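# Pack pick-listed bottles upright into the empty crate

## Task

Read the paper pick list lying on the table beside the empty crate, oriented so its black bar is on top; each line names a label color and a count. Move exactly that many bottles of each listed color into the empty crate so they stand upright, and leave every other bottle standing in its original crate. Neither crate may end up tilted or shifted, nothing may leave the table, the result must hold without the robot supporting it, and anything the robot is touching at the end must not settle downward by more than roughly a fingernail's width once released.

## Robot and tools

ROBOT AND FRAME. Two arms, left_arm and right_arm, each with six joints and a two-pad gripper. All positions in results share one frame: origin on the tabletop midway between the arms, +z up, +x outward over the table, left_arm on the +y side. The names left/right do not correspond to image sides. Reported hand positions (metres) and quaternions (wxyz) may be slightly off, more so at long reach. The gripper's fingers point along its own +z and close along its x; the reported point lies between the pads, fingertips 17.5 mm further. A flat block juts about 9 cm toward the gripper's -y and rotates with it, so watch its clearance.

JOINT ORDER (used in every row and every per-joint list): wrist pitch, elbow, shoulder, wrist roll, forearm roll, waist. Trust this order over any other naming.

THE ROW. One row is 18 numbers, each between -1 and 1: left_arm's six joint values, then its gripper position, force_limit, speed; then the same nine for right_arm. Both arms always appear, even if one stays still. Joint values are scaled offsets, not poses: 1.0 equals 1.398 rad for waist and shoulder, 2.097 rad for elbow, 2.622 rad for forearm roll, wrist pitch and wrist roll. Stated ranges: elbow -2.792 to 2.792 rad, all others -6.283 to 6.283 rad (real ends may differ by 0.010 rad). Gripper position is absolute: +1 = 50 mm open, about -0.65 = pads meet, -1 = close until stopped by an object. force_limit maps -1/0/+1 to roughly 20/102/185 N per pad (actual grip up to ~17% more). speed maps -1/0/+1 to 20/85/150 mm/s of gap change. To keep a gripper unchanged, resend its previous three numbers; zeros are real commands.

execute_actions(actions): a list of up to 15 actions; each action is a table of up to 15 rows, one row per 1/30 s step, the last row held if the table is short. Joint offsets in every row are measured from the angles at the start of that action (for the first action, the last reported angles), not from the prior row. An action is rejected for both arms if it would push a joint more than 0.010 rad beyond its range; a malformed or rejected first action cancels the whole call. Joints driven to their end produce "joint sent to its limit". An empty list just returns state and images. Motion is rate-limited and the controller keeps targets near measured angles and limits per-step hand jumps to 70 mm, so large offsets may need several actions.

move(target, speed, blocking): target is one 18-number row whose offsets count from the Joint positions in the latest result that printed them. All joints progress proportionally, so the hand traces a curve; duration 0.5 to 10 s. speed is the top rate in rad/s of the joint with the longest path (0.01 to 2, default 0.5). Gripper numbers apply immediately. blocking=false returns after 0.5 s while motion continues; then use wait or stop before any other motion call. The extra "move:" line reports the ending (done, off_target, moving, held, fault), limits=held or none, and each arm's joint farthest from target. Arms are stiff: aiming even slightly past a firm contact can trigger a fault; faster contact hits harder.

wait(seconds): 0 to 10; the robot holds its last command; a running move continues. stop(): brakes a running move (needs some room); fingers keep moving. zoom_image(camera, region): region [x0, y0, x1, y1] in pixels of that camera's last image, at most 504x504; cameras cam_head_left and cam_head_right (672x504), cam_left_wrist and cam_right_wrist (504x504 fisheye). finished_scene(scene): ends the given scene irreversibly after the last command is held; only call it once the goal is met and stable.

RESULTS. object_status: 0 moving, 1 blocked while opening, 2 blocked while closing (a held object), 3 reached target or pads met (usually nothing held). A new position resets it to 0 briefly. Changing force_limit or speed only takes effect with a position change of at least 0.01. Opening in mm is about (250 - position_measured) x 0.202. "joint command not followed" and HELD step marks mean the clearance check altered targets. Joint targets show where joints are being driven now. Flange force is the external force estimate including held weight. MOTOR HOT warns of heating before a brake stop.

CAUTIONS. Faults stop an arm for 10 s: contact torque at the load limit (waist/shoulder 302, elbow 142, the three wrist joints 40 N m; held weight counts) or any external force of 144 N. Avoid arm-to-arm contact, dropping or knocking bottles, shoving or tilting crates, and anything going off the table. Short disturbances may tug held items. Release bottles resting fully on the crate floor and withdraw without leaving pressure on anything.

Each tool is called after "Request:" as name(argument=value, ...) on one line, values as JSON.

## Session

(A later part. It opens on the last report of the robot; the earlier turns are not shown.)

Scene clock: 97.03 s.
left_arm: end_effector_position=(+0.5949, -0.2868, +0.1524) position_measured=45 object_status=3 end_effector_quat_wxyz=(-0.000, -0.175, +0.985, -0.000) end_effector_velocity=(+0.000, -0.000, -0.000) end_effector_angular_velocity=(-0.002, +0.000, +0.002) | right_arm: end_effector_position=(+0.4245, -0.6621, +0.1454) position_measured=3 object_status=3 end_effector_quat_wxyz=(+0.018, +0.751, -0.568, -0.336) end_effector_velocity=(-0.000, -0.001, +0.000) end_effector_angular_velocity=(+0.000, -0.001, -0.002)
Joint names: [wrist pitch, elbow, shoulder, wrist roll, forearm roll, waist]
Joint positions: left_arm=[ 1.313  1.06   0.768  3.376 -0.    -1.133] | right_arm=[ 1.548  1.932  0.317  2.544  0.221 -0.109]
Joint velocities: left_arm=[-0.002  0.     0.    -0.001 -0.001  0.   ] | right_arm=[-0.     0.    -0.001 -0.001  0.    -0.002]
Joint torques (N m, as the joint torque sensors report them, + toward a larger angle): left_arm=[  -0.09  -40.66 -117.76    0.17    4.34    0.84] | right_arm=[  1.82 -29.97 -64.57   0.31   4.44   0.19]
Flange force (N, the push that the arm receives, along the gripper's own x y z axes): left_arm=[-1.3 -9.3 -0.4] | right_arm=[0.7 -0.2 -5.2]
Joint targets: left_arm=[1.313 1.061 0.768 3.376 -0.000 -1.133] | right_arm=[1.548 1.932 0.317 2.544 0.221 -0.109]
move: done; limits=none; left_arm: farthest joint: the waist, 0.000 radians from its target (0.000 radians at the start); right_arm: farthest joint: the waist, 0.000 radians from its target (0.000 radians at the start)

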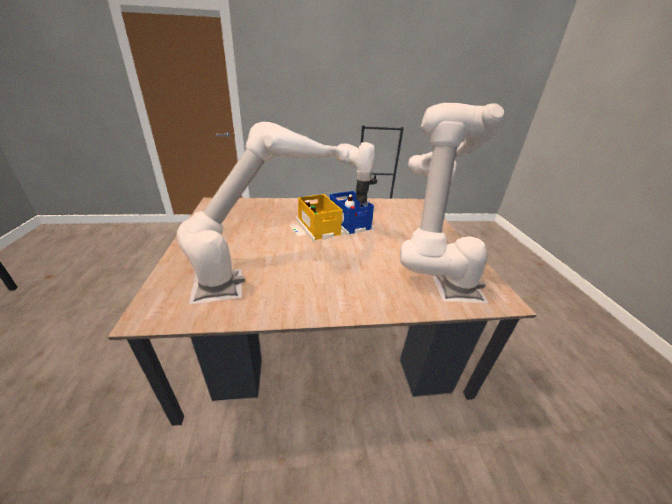

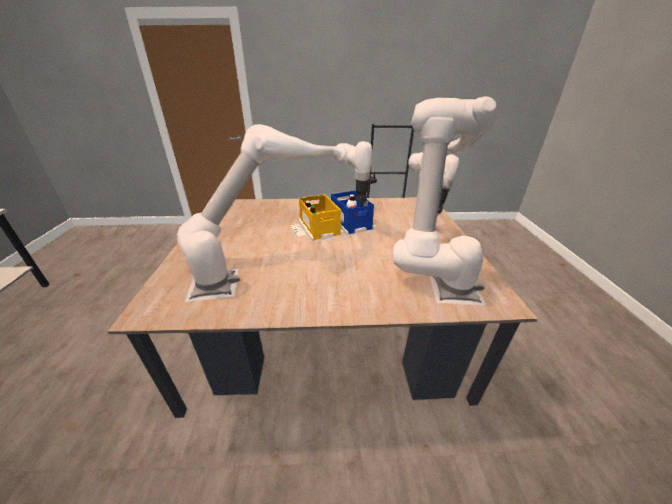

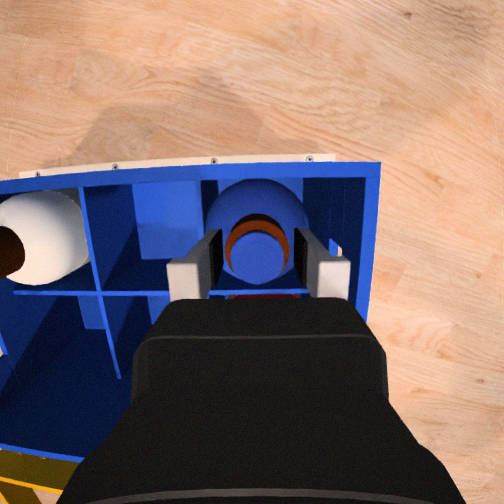

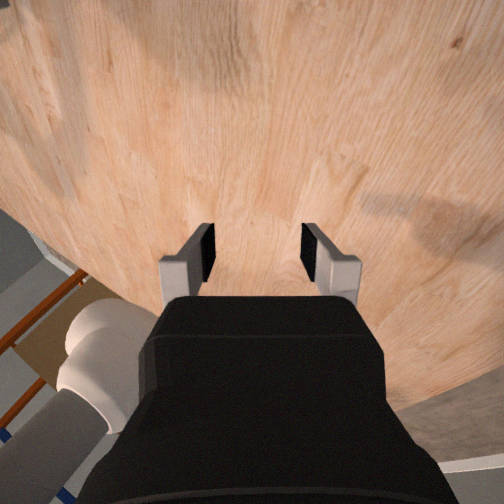

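Request:
move(target=[0,0,0,0,0,0,-1,-0.3,0,0,0,0,0,0,0,1,0,0])

Request:
move(target=[0.0632,-0.0621,-0.0253,0,0,0,-1,-0.3,0,0,0,0,0,0,0,1,0,0], speed=0.25)

Request:
move(target=[0.0682,-0.085,-0.0004,0,0,0,-1,-0.3,0,0,0,0,0,0,0,1,0,0], speed=0.3)

Request:
move(target=[-0.0764,0.2577,-0.2433,0.0726,0,0.1362,-1,-0.3,0,0,0,0,0,0,0,1,0,0], speed=0.4)

Request:
move(target=[-0.0641,0.0648,0.0231,0,0,0,-1,-0.3,0,0,0,0,0,0,0,1,0,0], speed=0.2)

Scene clock: 106.40 s.
left_arm: end_effector_position=(+0.5949, -0.2868, +0.1524) position_measured=89 object_status=2 end_effector_quat_wxyz=(-0.000, -0.175, +0.985, -0.000) end_effector_velocity=(-0.001, +0.000, -0.001) end_effector_angular_velocity=(+0.002, +0.001, -0.001) | right_arm: end_effector_position=(+0.4245, -0.6621, +0.1454) position_measured=3 object_status=3 end_effector_quat_wxyz=(+0.018, +0.751, -0.568, -0.336) end_effector_velocity=(+0.000, +0.000, +0.000) end_effector_angular_velocity=(-0.001, -0.002, +0.002)
Joint names: [wrist pitch, elbow, shoulder, wrist roll, forearm roll, waist]
Joint positions: left_arm=[ 1.313  1.061  0.768  3.376 -0.    -1.133] | right_arm=[ 1.548  1.932  0.317  2.544  0.221 -0.109]
Joint velocities: left_arm=[ 0.001  0.001  0.001 -0.     0.    -0.001] | right_arm=[-0.    -0.001 -0.001 -0.    -0.001  0.001]
Joint torques (N m, as the joint torque sensors report them, + toward a larger angle): left_arm=[   0.14  -42.39 -117.46    0.28    4.26    0.11] | right_arm=[  1.78 -30.51 -61.69   0.6    4.13   0.71]
Flange force (N, the push that the arm receives, along the gripper's own x y z axes): left_arm=[0.4 -2.4 0.8] | right_arm=[-1.9 4.7 -4.4]
Joint targets: left_arm=[1.313 1.060 0.768 3.376 -0.000 -1.133] | right_arm=[1.548 1.932 0.317 2.544 0.221 -0.109]
move: done; limits=none; left_arm: farthest joint: the elbow, 0.001 radians from its target (0.001 radians at the start); right_arm: farthest joint: the waist, 0.000 radians from its target (0.000 radians at the start)

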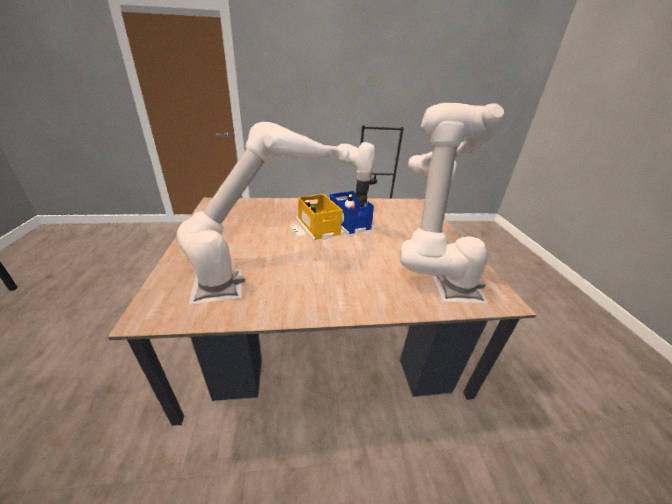

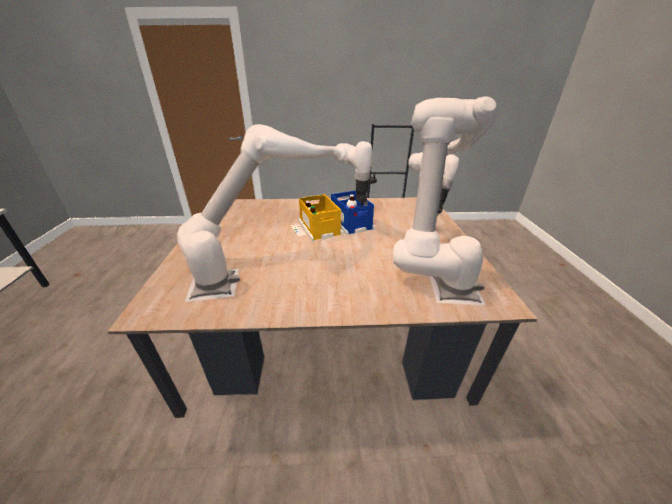

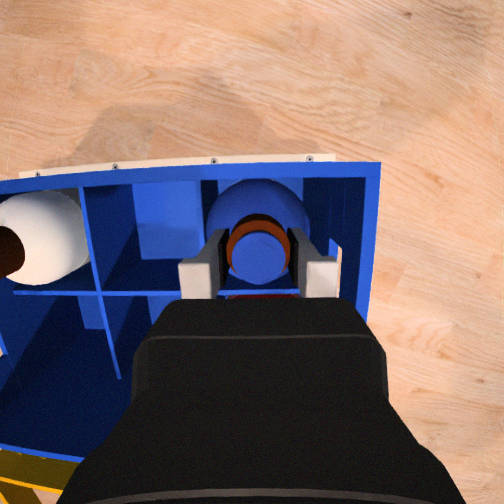

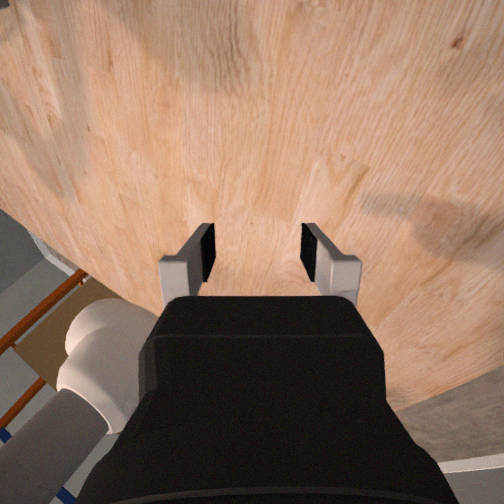

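Scene clock: 107.47 s.
left_arm: end_effector_position=(+0.5949, -0.2868, +0.2583) position_measured=89 object_status=2 end_effector_quat_wxyz=(-0.000, -0.175, +0.985, -0.000) end_effector_velocity=(+0.001, +0.000, +0.002) end_effector_angular_velocity=(-0.001, -0.001, +0.001) | right_arm: end_effector_position=(+0.4245, -0.6621, +0.1454) position_measured=3 object_status=3 end_effector_quat_wxyz=(+0.018, +0.751, -0.568, -0.336) end_effector_velocity=(-0.000, +0.001, -0.000) end_effector_angular_velocity=(+0.000, +0.001, +0.000)
Joint names: [wrist pitch, elbow, shoulder, wrist roll, forearm roll, waist]
Joint positions: left_arm=[ 1.479  0.93   0.732  3.376 -0.    -1.133] | right_arm=[ 1.548  1.932  0.317  2.544  0.221 -0.109]
Joint velocities: left_arm=[ 0.001 -0.001 -0.001 -0.001  0.     0.001] | right_arm=[ 0.     0.001 -0.     0.     0.001  0.001]
Joint torques (N m, as the joint torque sensors report them, + toward a larger angle): left_arm=[   0.03  -48.25 -121.66    0.28    4.42    1.81] | right_arm=[  2.09 -30.67 -62.91   0.14   4.09   3.41]
Flange force (N, the push that the arm receives, along the gripper's own x y z axes): left_arm=[2.4 2.0 7.8] | right_arm=[2.7 4.9 -4.7]
Joint targets: left_arm=[1.479 0.930 0.732 3.376 -0.000 -1.133] | right_arm=[1.548 1.932 0.317 2.544 0.221 -0.109]
move: done; limits=none; left_arm: farthest joint: the waist, 0.000 radians from its target (0.000 radians at the start); right_arm: farthest joint: the waist, 0.000 radians from its target (0.000 radians at the start)

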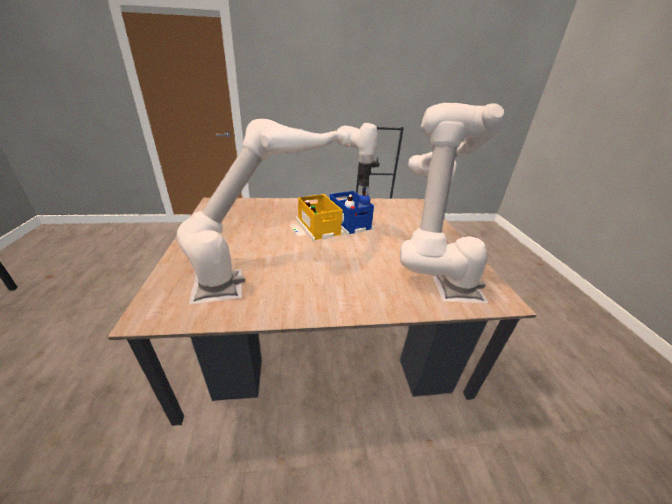

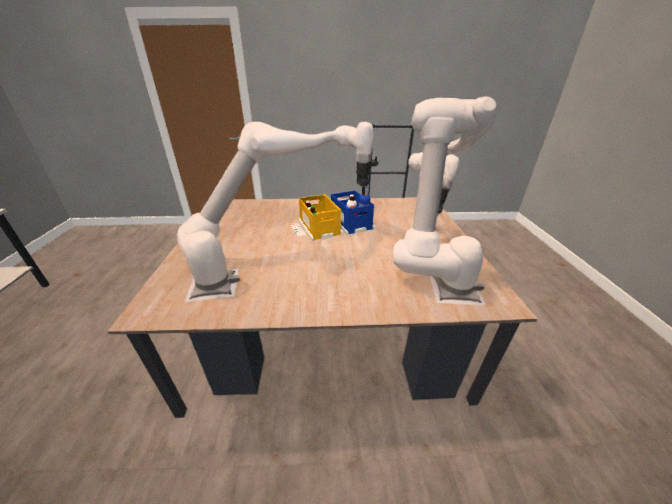

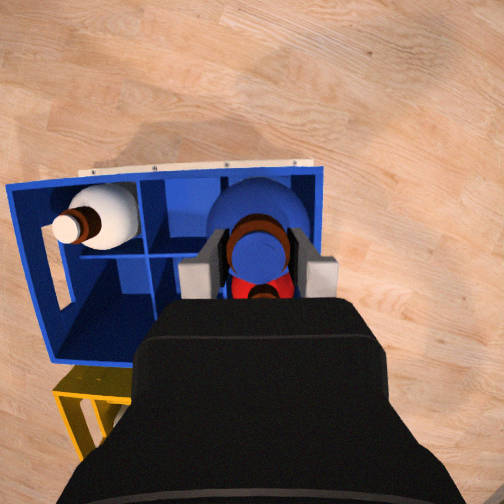

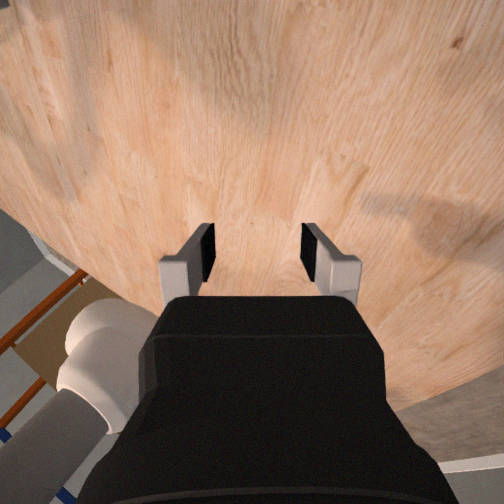

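Scene clock: 108.50 s.
left_arm: end_effector_position=(+0.5949, -0.2868, +0.3585) position_measured=89 object_status=2 end_effector_quat_wxyz=(-0.000, -0.175, +0.985, -0.000) end_effector_velocity=(-0.001, -0.001, +0.001) end_effector_angular_velocity=(-0.001, -0.000, -0.002) | right_arm: end_effector_position=(+0.4245, -0.6621, +0.1454) position_measured=3 object_status=3 end_effector_quat_wxyz=(+0.018, +0.751, -0.568, -0.336) end_effector_velocity=(+0.000, -0.000, -0.000) end_effector_angular_velocity=(+0.001, +0.000, -0.002)
Joint names: [wrist pitch, elbow, shoulder, wrist roll, forearm roll, waist]
Joint positions: left_arm=[ 1.658  0.752  0.732  3.376 -0.    -1.133] | right_arm=[ 1.548  1.932  0.317  2.544  0.221 -0.109]
Joint velocities: left_arm=[ 0.001 -0.001 -0.     0.001 -0.    -0.001] | right_arm=[ 0.     0.     0.     0.     0.001 -0.001]
Joint torques (N m, as the joint torque sensors report them, + toward a larger angle): left_arm=[   0.08  -46.83 -120.75    0.26    4.55    1.65] | right_arm=[  1.81 -29.73 -65.53   0.7    4.02  -1.24]
Flange force (N, the push that the arm receives, along the gripper's own x y z axes): left_arm=[1.5 -2.3 6.1] | right_arm=[-0.2 -3.5 -5.1]
Joint targets: left_arm=[1.658 0.752 0.732 3.376 -0.000 -1.133] | right_arm=[1.548 1.932 0.317 2.544 0.221 -0.109]
move: done; limits=none; left_arm: farthest joint: the waist, 0.000 radians from its target (0.000 radians at the start); right_arm: farthest joint: the waist, 0.000 radians from its target (0.000 radians at the start)

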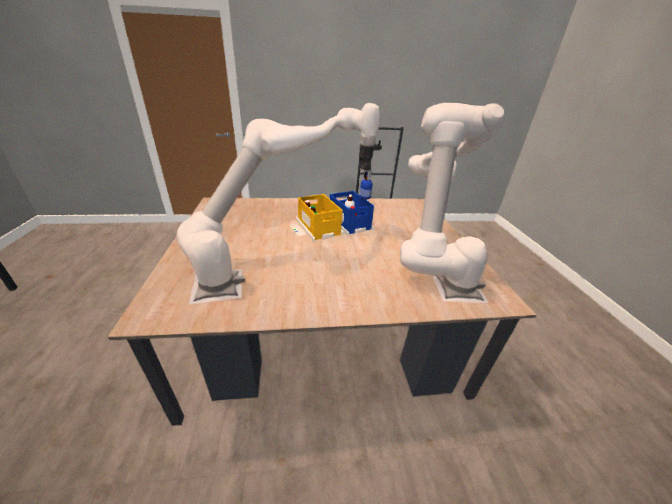

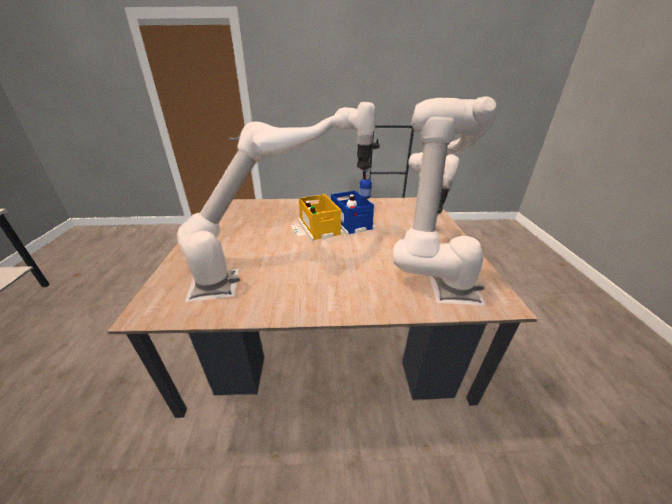

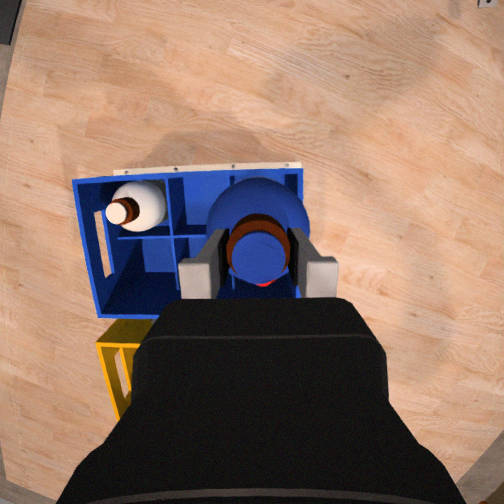

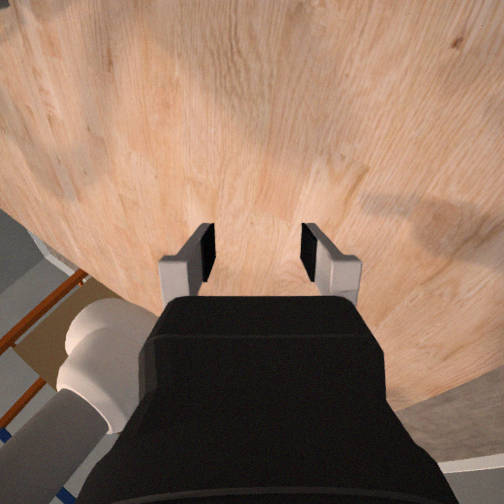

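Scene clock: 110.30 s.
left_arm: end_effector_position=(+0.6089, -0.0377, +0.3584) position_measured=89 object_status=2 end_effector_quat_wxyz=(-0.000, -0.175, +0.985, -0.000) end_effector_velocity=(+0.000, +0.001, +0.000) end_effector_angular_velocity=(-0.002, -0.000, +0.001) | right_arm: end_effector_position=(+0.4245, -0.6621, +0.1454) position_measured=3 object_status=3 end_effector_quat_wxyz=(+0.018, +0.751, -0.568, -0.336) end_effector_velocity=(+0.001, +0.001, +0.000) end_effector_angular_velocity=(+0.000, -0.001, +0.001)
Joint names: [wrist pitch, elbow, shoulder, wrist roll, forearm roll, waist]
Joint positions: left_arm=[ 1.457  1.293  0.391  3.566 -0.    -0.942] | right_arm=[ 1.548  1.932  0.317  2.544  0.221 -0.109]
Joint velocities: left_arm=[-0.001  0.001 -0.001 -0.    -0.001  0.001] | right_arm=[ 0.    -0.001  0.    -0.     0.     0.001]
Joint torques (N m, as the joint torque sensors report them, + toward a larger angle): left_arm=[ -0.3  -47.86 -87.91   0.05   4.25   0.42] | right_arm=[  1.79 -30.42 -62.5    0.5    3.98   1.75]
Flange force (N, the push that the arm receives, along the gripper's own x y z axes): left_arm=[1.7 3.1 6.9] | right_arm=[0.5 3.6 -4.9]
Joint targets: left_arm=[1.457 1.293 0.391 3.566 -0.000 -0.942] | right_arm=[1.548 1.932 0.317 2.544 0.221 -0.109]
move: done; limits=none; left_arm: farthest joint: the waist, 0.000 radians from its target (0.190 radians at the start); right_arm: farthest joint: the waist, 0.000 radians from its target (0.000 radians at the start)

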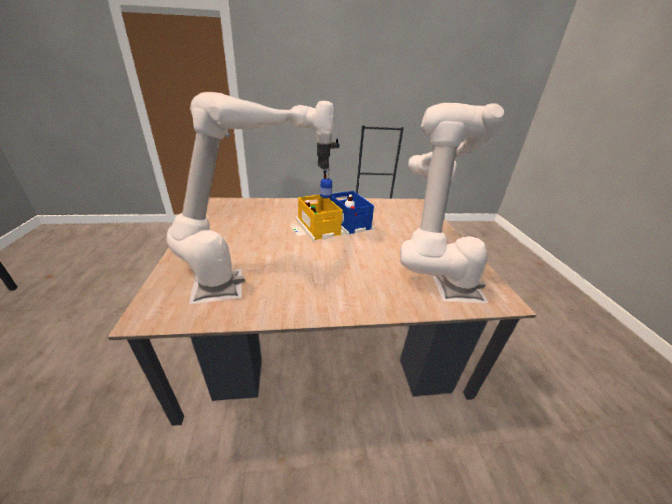

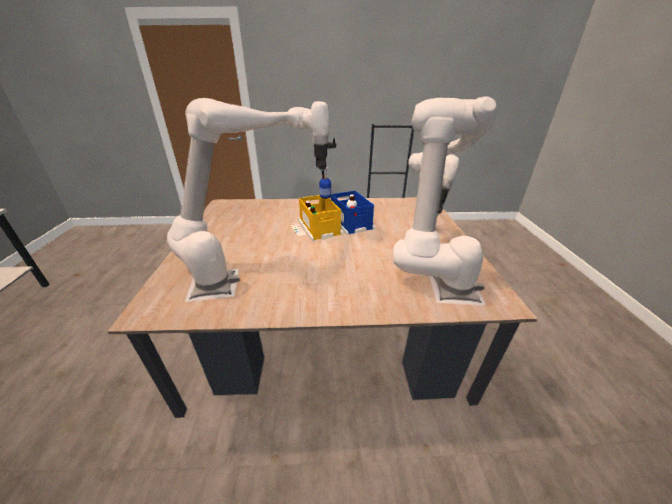

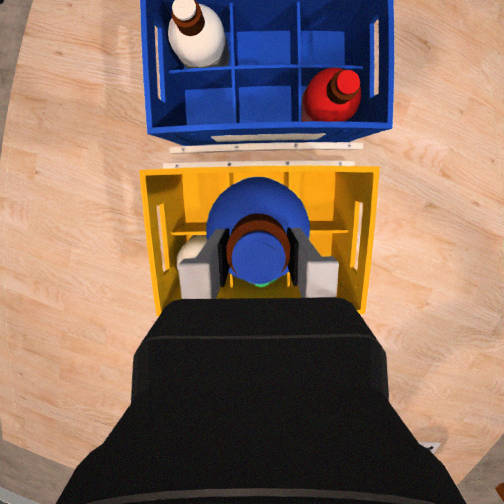

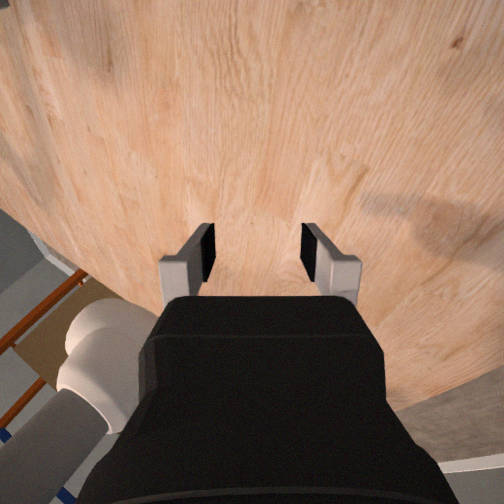

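Scene clock: 111.53 s.
left_arm: end_effector_position=(+0.6089, -0.0376, +0.2585) position_measured=89 object_status=2 end_effector_quat_wxyz=(-0.000, -0.175, +0.985, -0.000) end_effector_velocity=(-0.000, -0.000, -0.000) end_effector_angular_velocity=(-0.001, +0.001, -0.001) | right_arm: end_effector_position=(+0.4245, -0.6621, +0.1454) position_measured=3 object_status=3 end_effector_quat_wxyz=(+0.018, +0.751, -0.568, -0.336) end_effector_velocity=(+0.000, -0.001, +0.001) end_effector_angular_velocity=(-0.001, -0.002, -0.002)
Joint names: [wrist pitch, elbow, shoulder, wrist roll, forearm roll, waist]
Joint positions: left_arm=[ 1.289  1.428  0.424  3.566 -0.    -0.942] | right_arm=[ 1.548  1.932  0.317  2.544  0.221 -0.109]
Joint velocities: left_arm=[-0.001  0.001 -0.     0.001 -0.001 -0.   ] | right_arm=[-0.    -0.001 -0.001  0.    -0.    -0.002]
Joint torques (N m, as the joint torque sensors report them, + toward a larger angle): left_arm=[ -0.16 -44.69 -89.92   0.1    4.24   1.27] | right_arm=[  1.68 -30.93 -64.23   0.14   3.92   1.8 ]
Flange force (N, the push that the arm receives, along the gripper's own x y z axes): left_arm=[1.3 -1.6 5.0] | right_arm=[1.8 2.4 -4.7]
Joint targets: left_arm=[1.289 1.428 0.424 3.566 -0.000 -0.942] | right_arm=[1.548 1.932 0.317 2.544 0.221 -0.109]
move: done; limits=none; left_arm: farthest joint: the elbow, 0.001 radians from its target (0.136 radians at the start); right_arm: farthest joint: the waist, 0.000 radians from its target (0.000 radians at the start)

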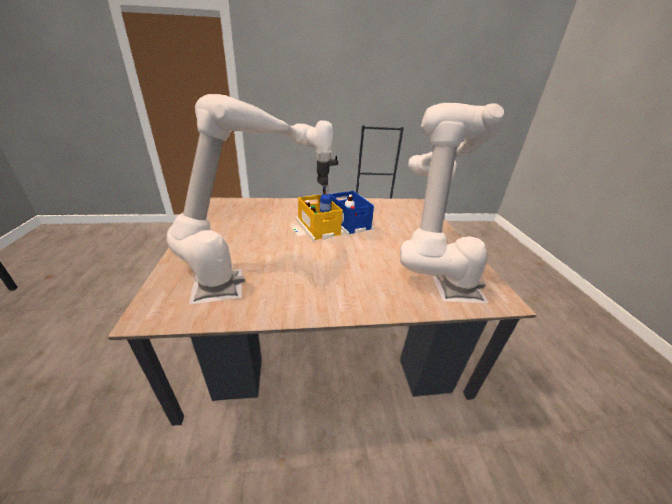

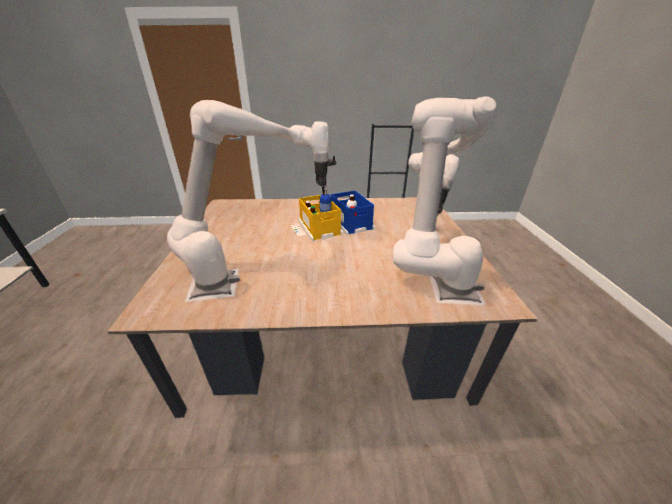

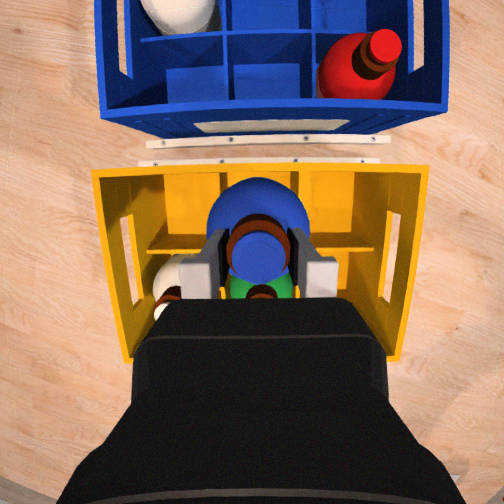

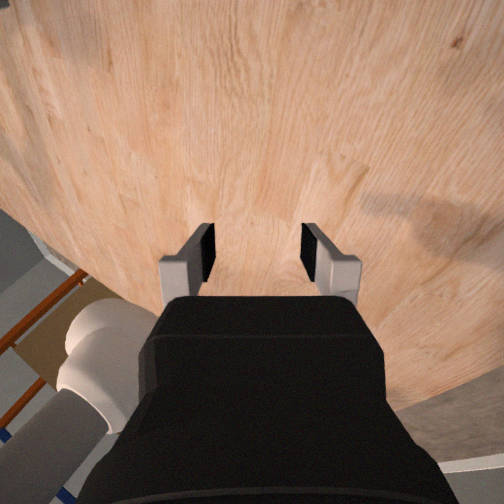

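Request:
move(target=[-0.0312,0.0267,0.0184,0,0,0,-1,-0.3,0,0,0,0,0,0,0,1,0,0], speed=0.1)

Request:
move(target=[-0.0333,0.025,0.0249,0,0,0,-1,-0.3,0,0,0,0,0,0,0,1,0,0], speed=0.08)

Request:
move(target=[0,0,0,0,0,0,0.8,-0.3,0,0,0,0,0,0,0,1,0,0])

Request:
move(target=[0.0645,-0.0517,-0.0433,0,0,0,0.8,-0.3,0,0,0,0,0,0,0,1,0,0], speed=0.3)

Scene clock: 117.03 s.
left_arm: end_effector_position=(+0.6089, -0.0376, +0.2085) position_measured=89 object_status=2 end_effector_quat_wxyz=(-0.000, -0.175, +0.985, -0.000) end_effector_velocity=(+0.000, -0.001, -0.001) end_effector_angular_velocity=(-0.000, +0.000, -0.000) | right_arm: end_effector_position=(+0.4245, -0.6621, +0.1454) position_measured=3 object_status=3 end_effector_quat_wxyz=(+0.018, +0.751, -0.568, -0.336) end_effector_velocity=(+0.001, +0.001, +0.001) end_effector_angular_velocity=(+0.001, -0.003, +0.000)
Joint names: [wrist pitch, elbow, shoulder, wrist roll, forearm roll, waist]
Joint positions: left_arm=[ 1.208  1.484  0.449  3.566 -0.    -0.942] | right_arm=[ 1.548  1.932  0.317  2.544  0.221 -0.109]
Joint velocities: left_arm=[-0.001 -0.     0.002  0.    -0.001 -0.   ] | right_arm=[ 0.    -0.002 -0.001  0.     0.002  0.002]
Joint torques (N m, as the joint torque sensors report them, + toward a larger angle): left_arm=[ -0.32 -43.62 -93.52   0.38   4.09   1.53] | right_arm=[  1.43 -31.11 -62.99   0.18   3.96  -1.93]
Flange force (N, the push that the arm receives, along the gripper's own x y z axes): left_arm=[0.3 -5.5 6.8] | right_arm=[-5.4 0.9 -3.6]
Joint targets: left_arm=[1.208 1.484 0.449 3.566 -0.000 -0.942] | right_arm=[1.548 1.932 0.317 2.544 0.221 -0.109]
move: done; limits=none; left_arm: farthest joint: the waist, 0.000 radians from its target (0.000 radians at the start); right_arm: farthest joint: the waist, 0.000 radians from its target (0.000 radians at the start)

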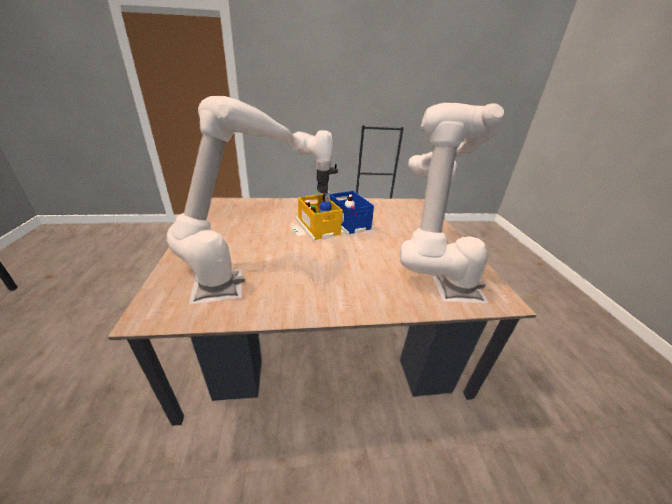

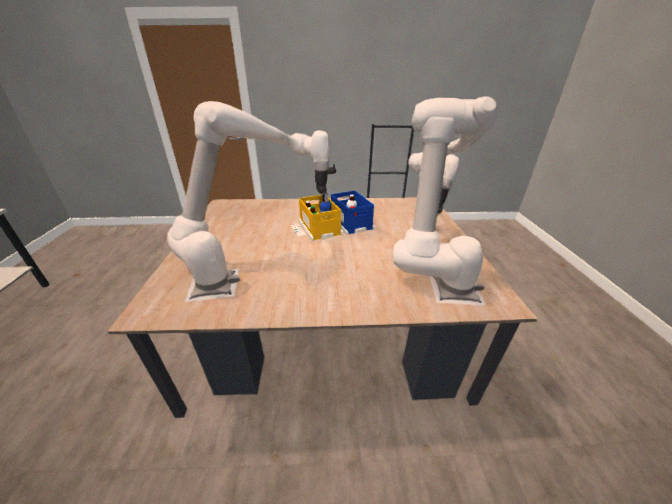

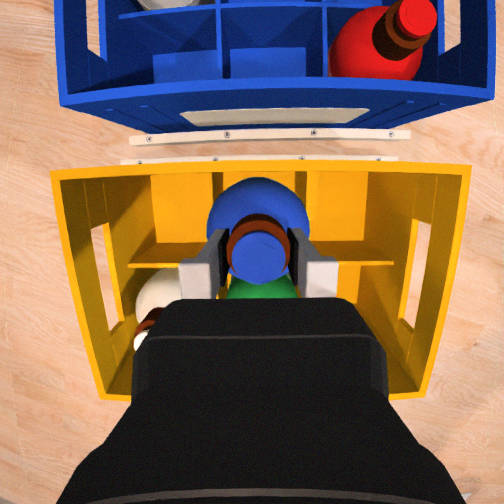

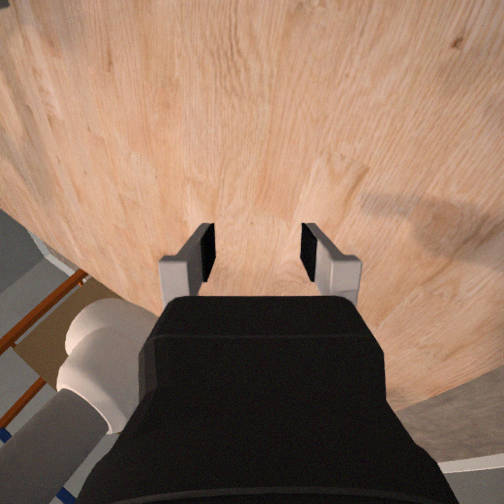

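Scene clock: 118.47 s.
left_arm: end_effector_position=(+0.6089, -0.0376, +0.1540) position_measured=89 object_status=2 end_effector_quat_wxyz=(-0.000, -0.175, +0.985, -0.000) end_effector_velocity=(+0.000, +0.000, +0.001) end_effector_angular_velocity=(-0.001, -0.001, +0.001) | right_arm: end_effector_position=(+0.4245, -0.6621, +0.1454) position_measured=3 object_status=3 end_effector_quat_wxyz=(+0.018, +0.751, -0.568, -0.336) end_effector_velocity=(+0.001, -0.000, +0.000) end_effector_angular_velocity=(-0.000, -0.002, +0.001)
Joint names: [wrist pitch, elbow, shoulder, wrist roll, forearm roll, waist]
Joint positions: left_arm=[ 1.12   1.537  0.484  3.566 -0.    -0.942] | right_arm=[ 1.548  1.932  0.317  2.544  0.221 -0.109]
Joint velocities: left_arm=[-0.001  0.001 -0.002 -0.001 -0.     0.   ] | right_arm=[ 0.    -0.002  0.    -0.001 -0.     0.   ]
Joint torques (N m, as the joint torque sensors report them, + toward a larger angle): left_arm=[ -0.07 -42.22 -92.83   0.11   4.03   0.25] | right_arm=[  1.63 -31.19 -62.79   0.21   3.98  -1.4 ]
Flange force (N, the push that the arm receives, along the gripper's own x y z axes): left_arm=[0.9 1.1 4.1] | right_arm=[-4.5 1.5 -3.1]
Joint targets: left_arm=[1.120 1.537 0.484 3.566 -0.000 -0.942] | right_arm=[1.548 1.932 0.317 2.544 0.221 -0.109]
move: done; limits=none; left_arm: farthest joint: the waist, 0.000 radians from its target (0.000 radians at the start); right_arm: farthest joint: the waist, 0.000 radians from its target (0.000 radians at the start)

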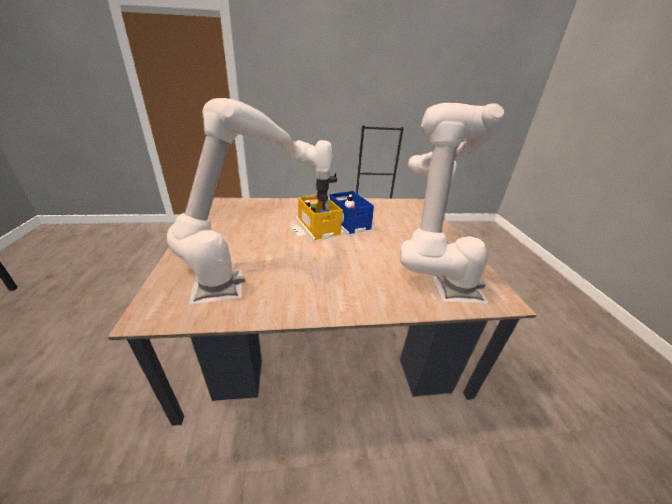

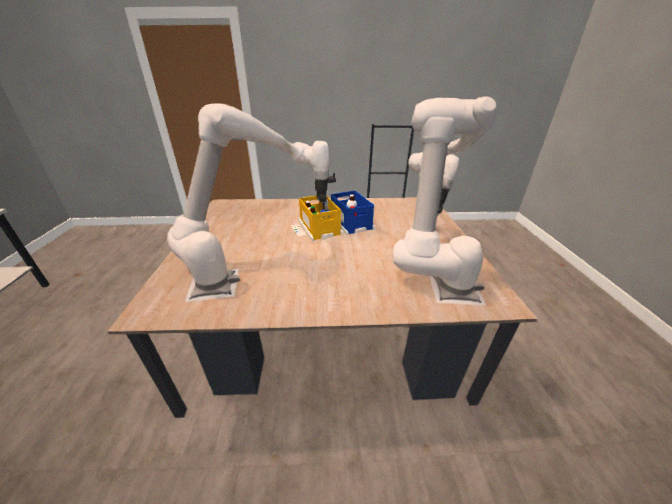

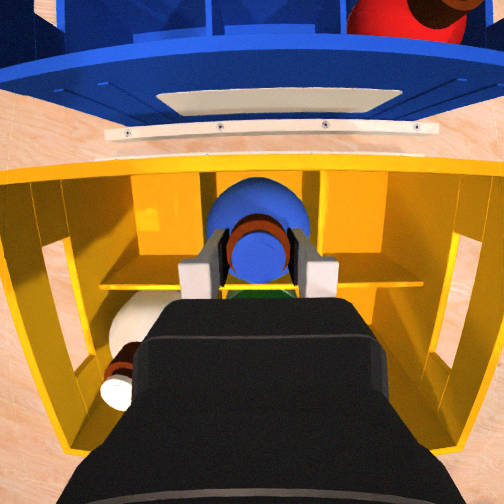

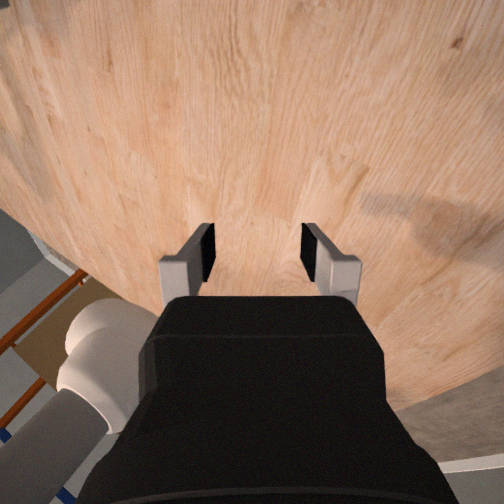

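Scene clock: 118.97 s.
left_arm: end_effector_position=(+0.6089, -0.0376, +0.1540) position_measured=32 object_status=3 end_effector_quat_wxyz=(-0.000, -0.175, +0.985, -0.000) end_effector_velocity=(-0.000, -0.001, +0.000) end_effector_angular_velocity=(-0.001, -0.001, +0.001) | right_arm: end_effector_position=(+0.4245, -0.6621, +0.1454) position_measured=3 object_status=3 end_effector_quat_wxyz=(+0.018, +0.751, -0.568, -0.336) end_effector_velocity=(-0.001, +0.001, -0.001) end_effector_angular_velocity=(+0.001, +0.002, +0.002)
Joint names: [wrist pitch, elbow, shoulder, wrist roll, forearm roll, waist]
Joint positions: left_arm=[ 1.12   1.537  0.484  3.566 -0.    -0.942] | right_arm=[ 1.548  1.932  0.317  2.544  0.221 -0.109]
Joint velocities: left_arm=[-0.001  0.    -0.    -0.001  0.    -0.001] | right_arm=[-0.     0.002  0.001 -0.001  0.     0.001]
Joint torques (N m, as the joint torque sensors report them, + toward a larger angle): left_arm=[  0.07 -39.15 -88.63   0.38   4.     2.22] | right_arm=[  1.6  -31.17 -64.11  -0.07   4.14   1.77]
Flange force (N, the push that the arm receives, along the gripper's own x y z axes): left_arm=[3.0 -1.9 -0.1] | right_arm=[0.8 2.3 -3.8]
Joint targets: left_arm=[1.120 1.537 0.484 3.566 -0.000 -0.942] | right_arm=[1.548 1.932 0.317 2.544 0.221 -0.109]
move: done; limits=none; left_arm: farthest joint: the waist, 0.000 radians from its target (0.000 radians at the start); right_arm: farthest joint: the waist, 0.000 radians from its target (0.000 radians at the start)

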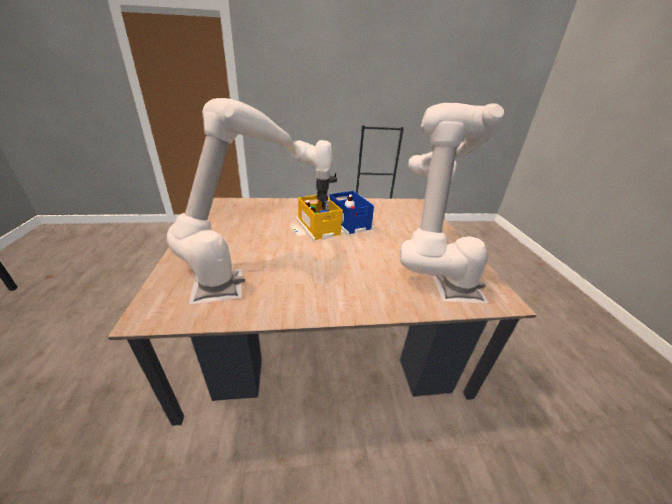

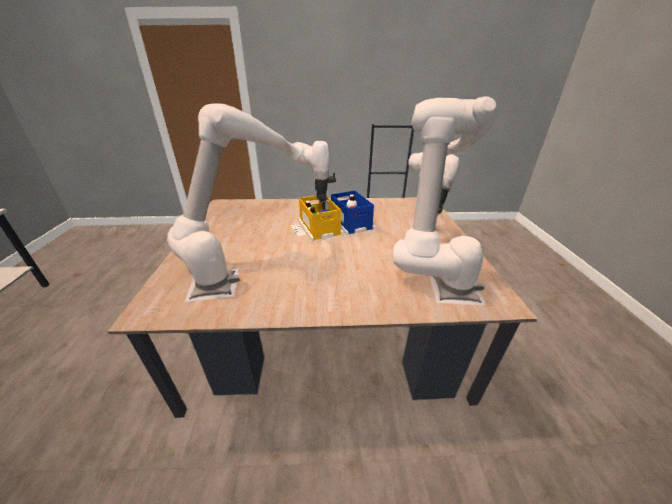

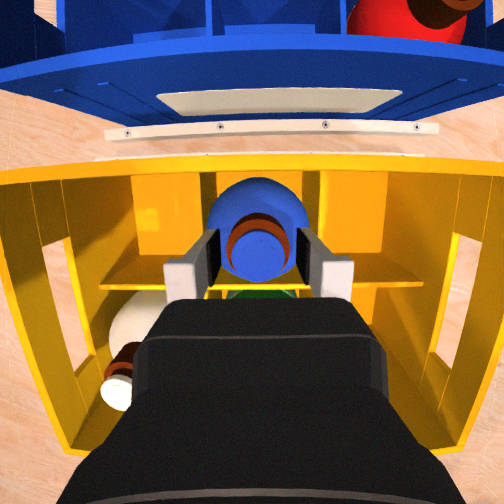

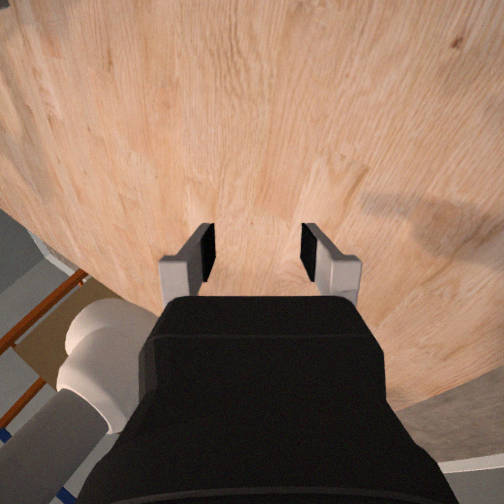

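Scene clock: 119.97 s.
left_arm: end_effector_position=(+0.6089, -0.0376, +0.2585) position_measured=32 object_status=3 end_effector_quat_wxyz=(-0.000, -0.175, +0.985, -0.000) end_effector_velocity=(+0.000, +0.000, -0.001) end_effector_angular_velocity=(+0.001, +0.002, +0.002) | right_arm: end_effector_position=(+0.4245, -0.6621, +0.1454) position_measured=3 object_status=3 end_effector_quat_wxyz=(+0.018, +0.751, -0.568, -0.336) end_effector_velocity=(+0.000, +0.001, -0.000) end_effector_angular_velocity=(+0.001, -0.000, +0.000)
Joint names: [wrist pitch, elbow, shoulder, wrist roll, forearm roll, waist]
Joint positions: left_arm=[ 1.289  1.428  0.424  3.566 -0.    -0.942] | right_arm=[ 1.548  1.932  0.317  2.544  0.221 -0.109]
Joint velocities: left_arm=[ 0.001 -0.001  0.001 -0.001 -0.001  0.001] | right_arm=[-0.    -0.     0.001 -0.001  0.001  0.001]
Joint torques (N m, as the joint torque sensors report them, + toward a larger angle): left_arm=[  0.11 -42.4  -84.45   0.07   4.51   0.56] | right_arm=[  1.43 -30.24 -62.47   0.32   3.86   3.05]
Flange force (N, the push that the arm receives, along the gripper's own x y z axes): left_arm=[1.5 1.0 1.0] | right_arm=[1.6 4.4 -6.3]
Joint targets: left_arm=[1.289 1.428 0.424 3.566 -0.000 -0.942] | right_arm=[1.548 1.932 0.317 2.544 0.221 -0.109]
move: done; limits=none; left_arm: farthest joint: the waist, 0.000 radians from its target (0.000 radians at the start); right_arm: farthest joint: the waist, 0.000 radians from its target (0.000 radians at the start)

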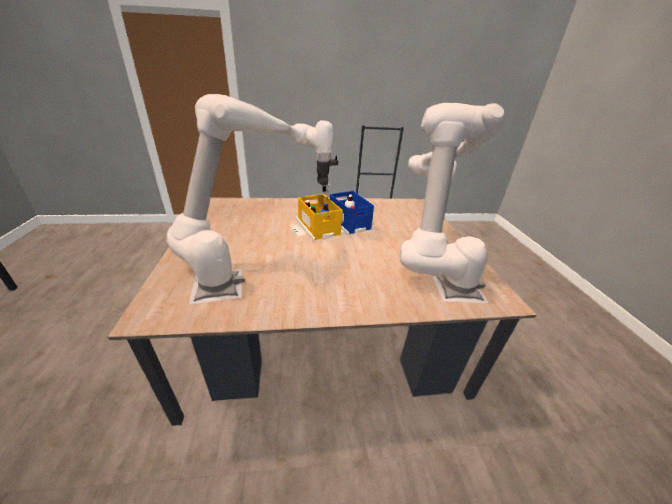

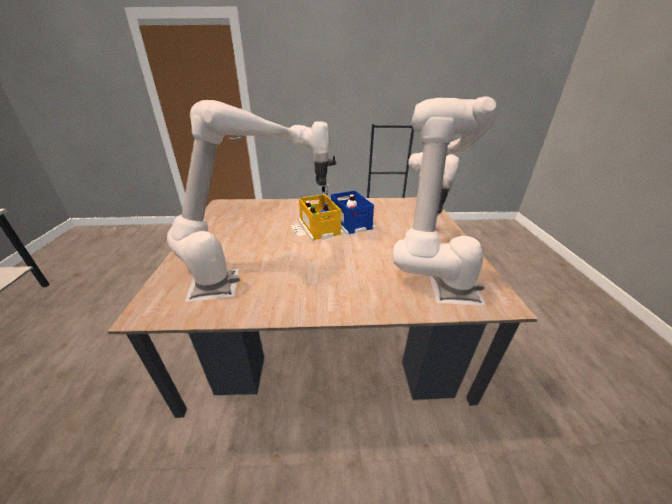

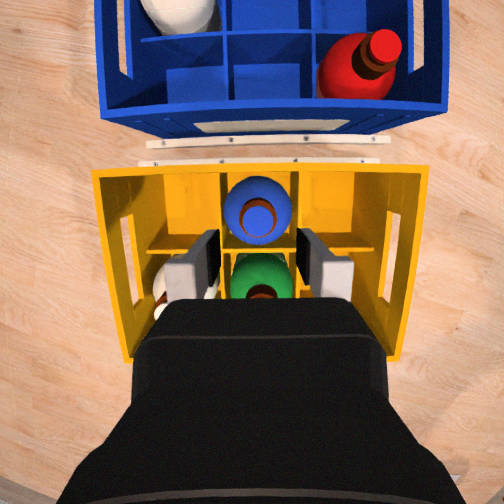

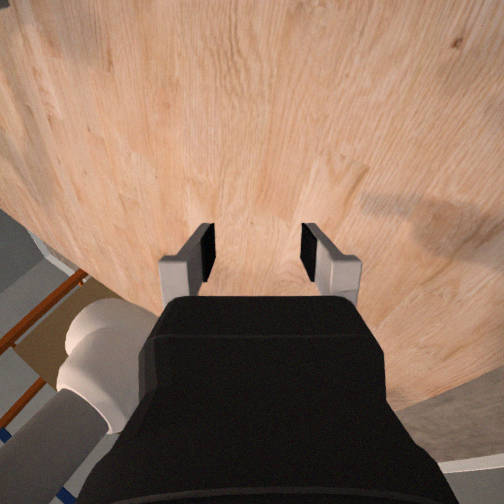

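Request:
finished_scene(scene=2)

The scene is finished: the task was done.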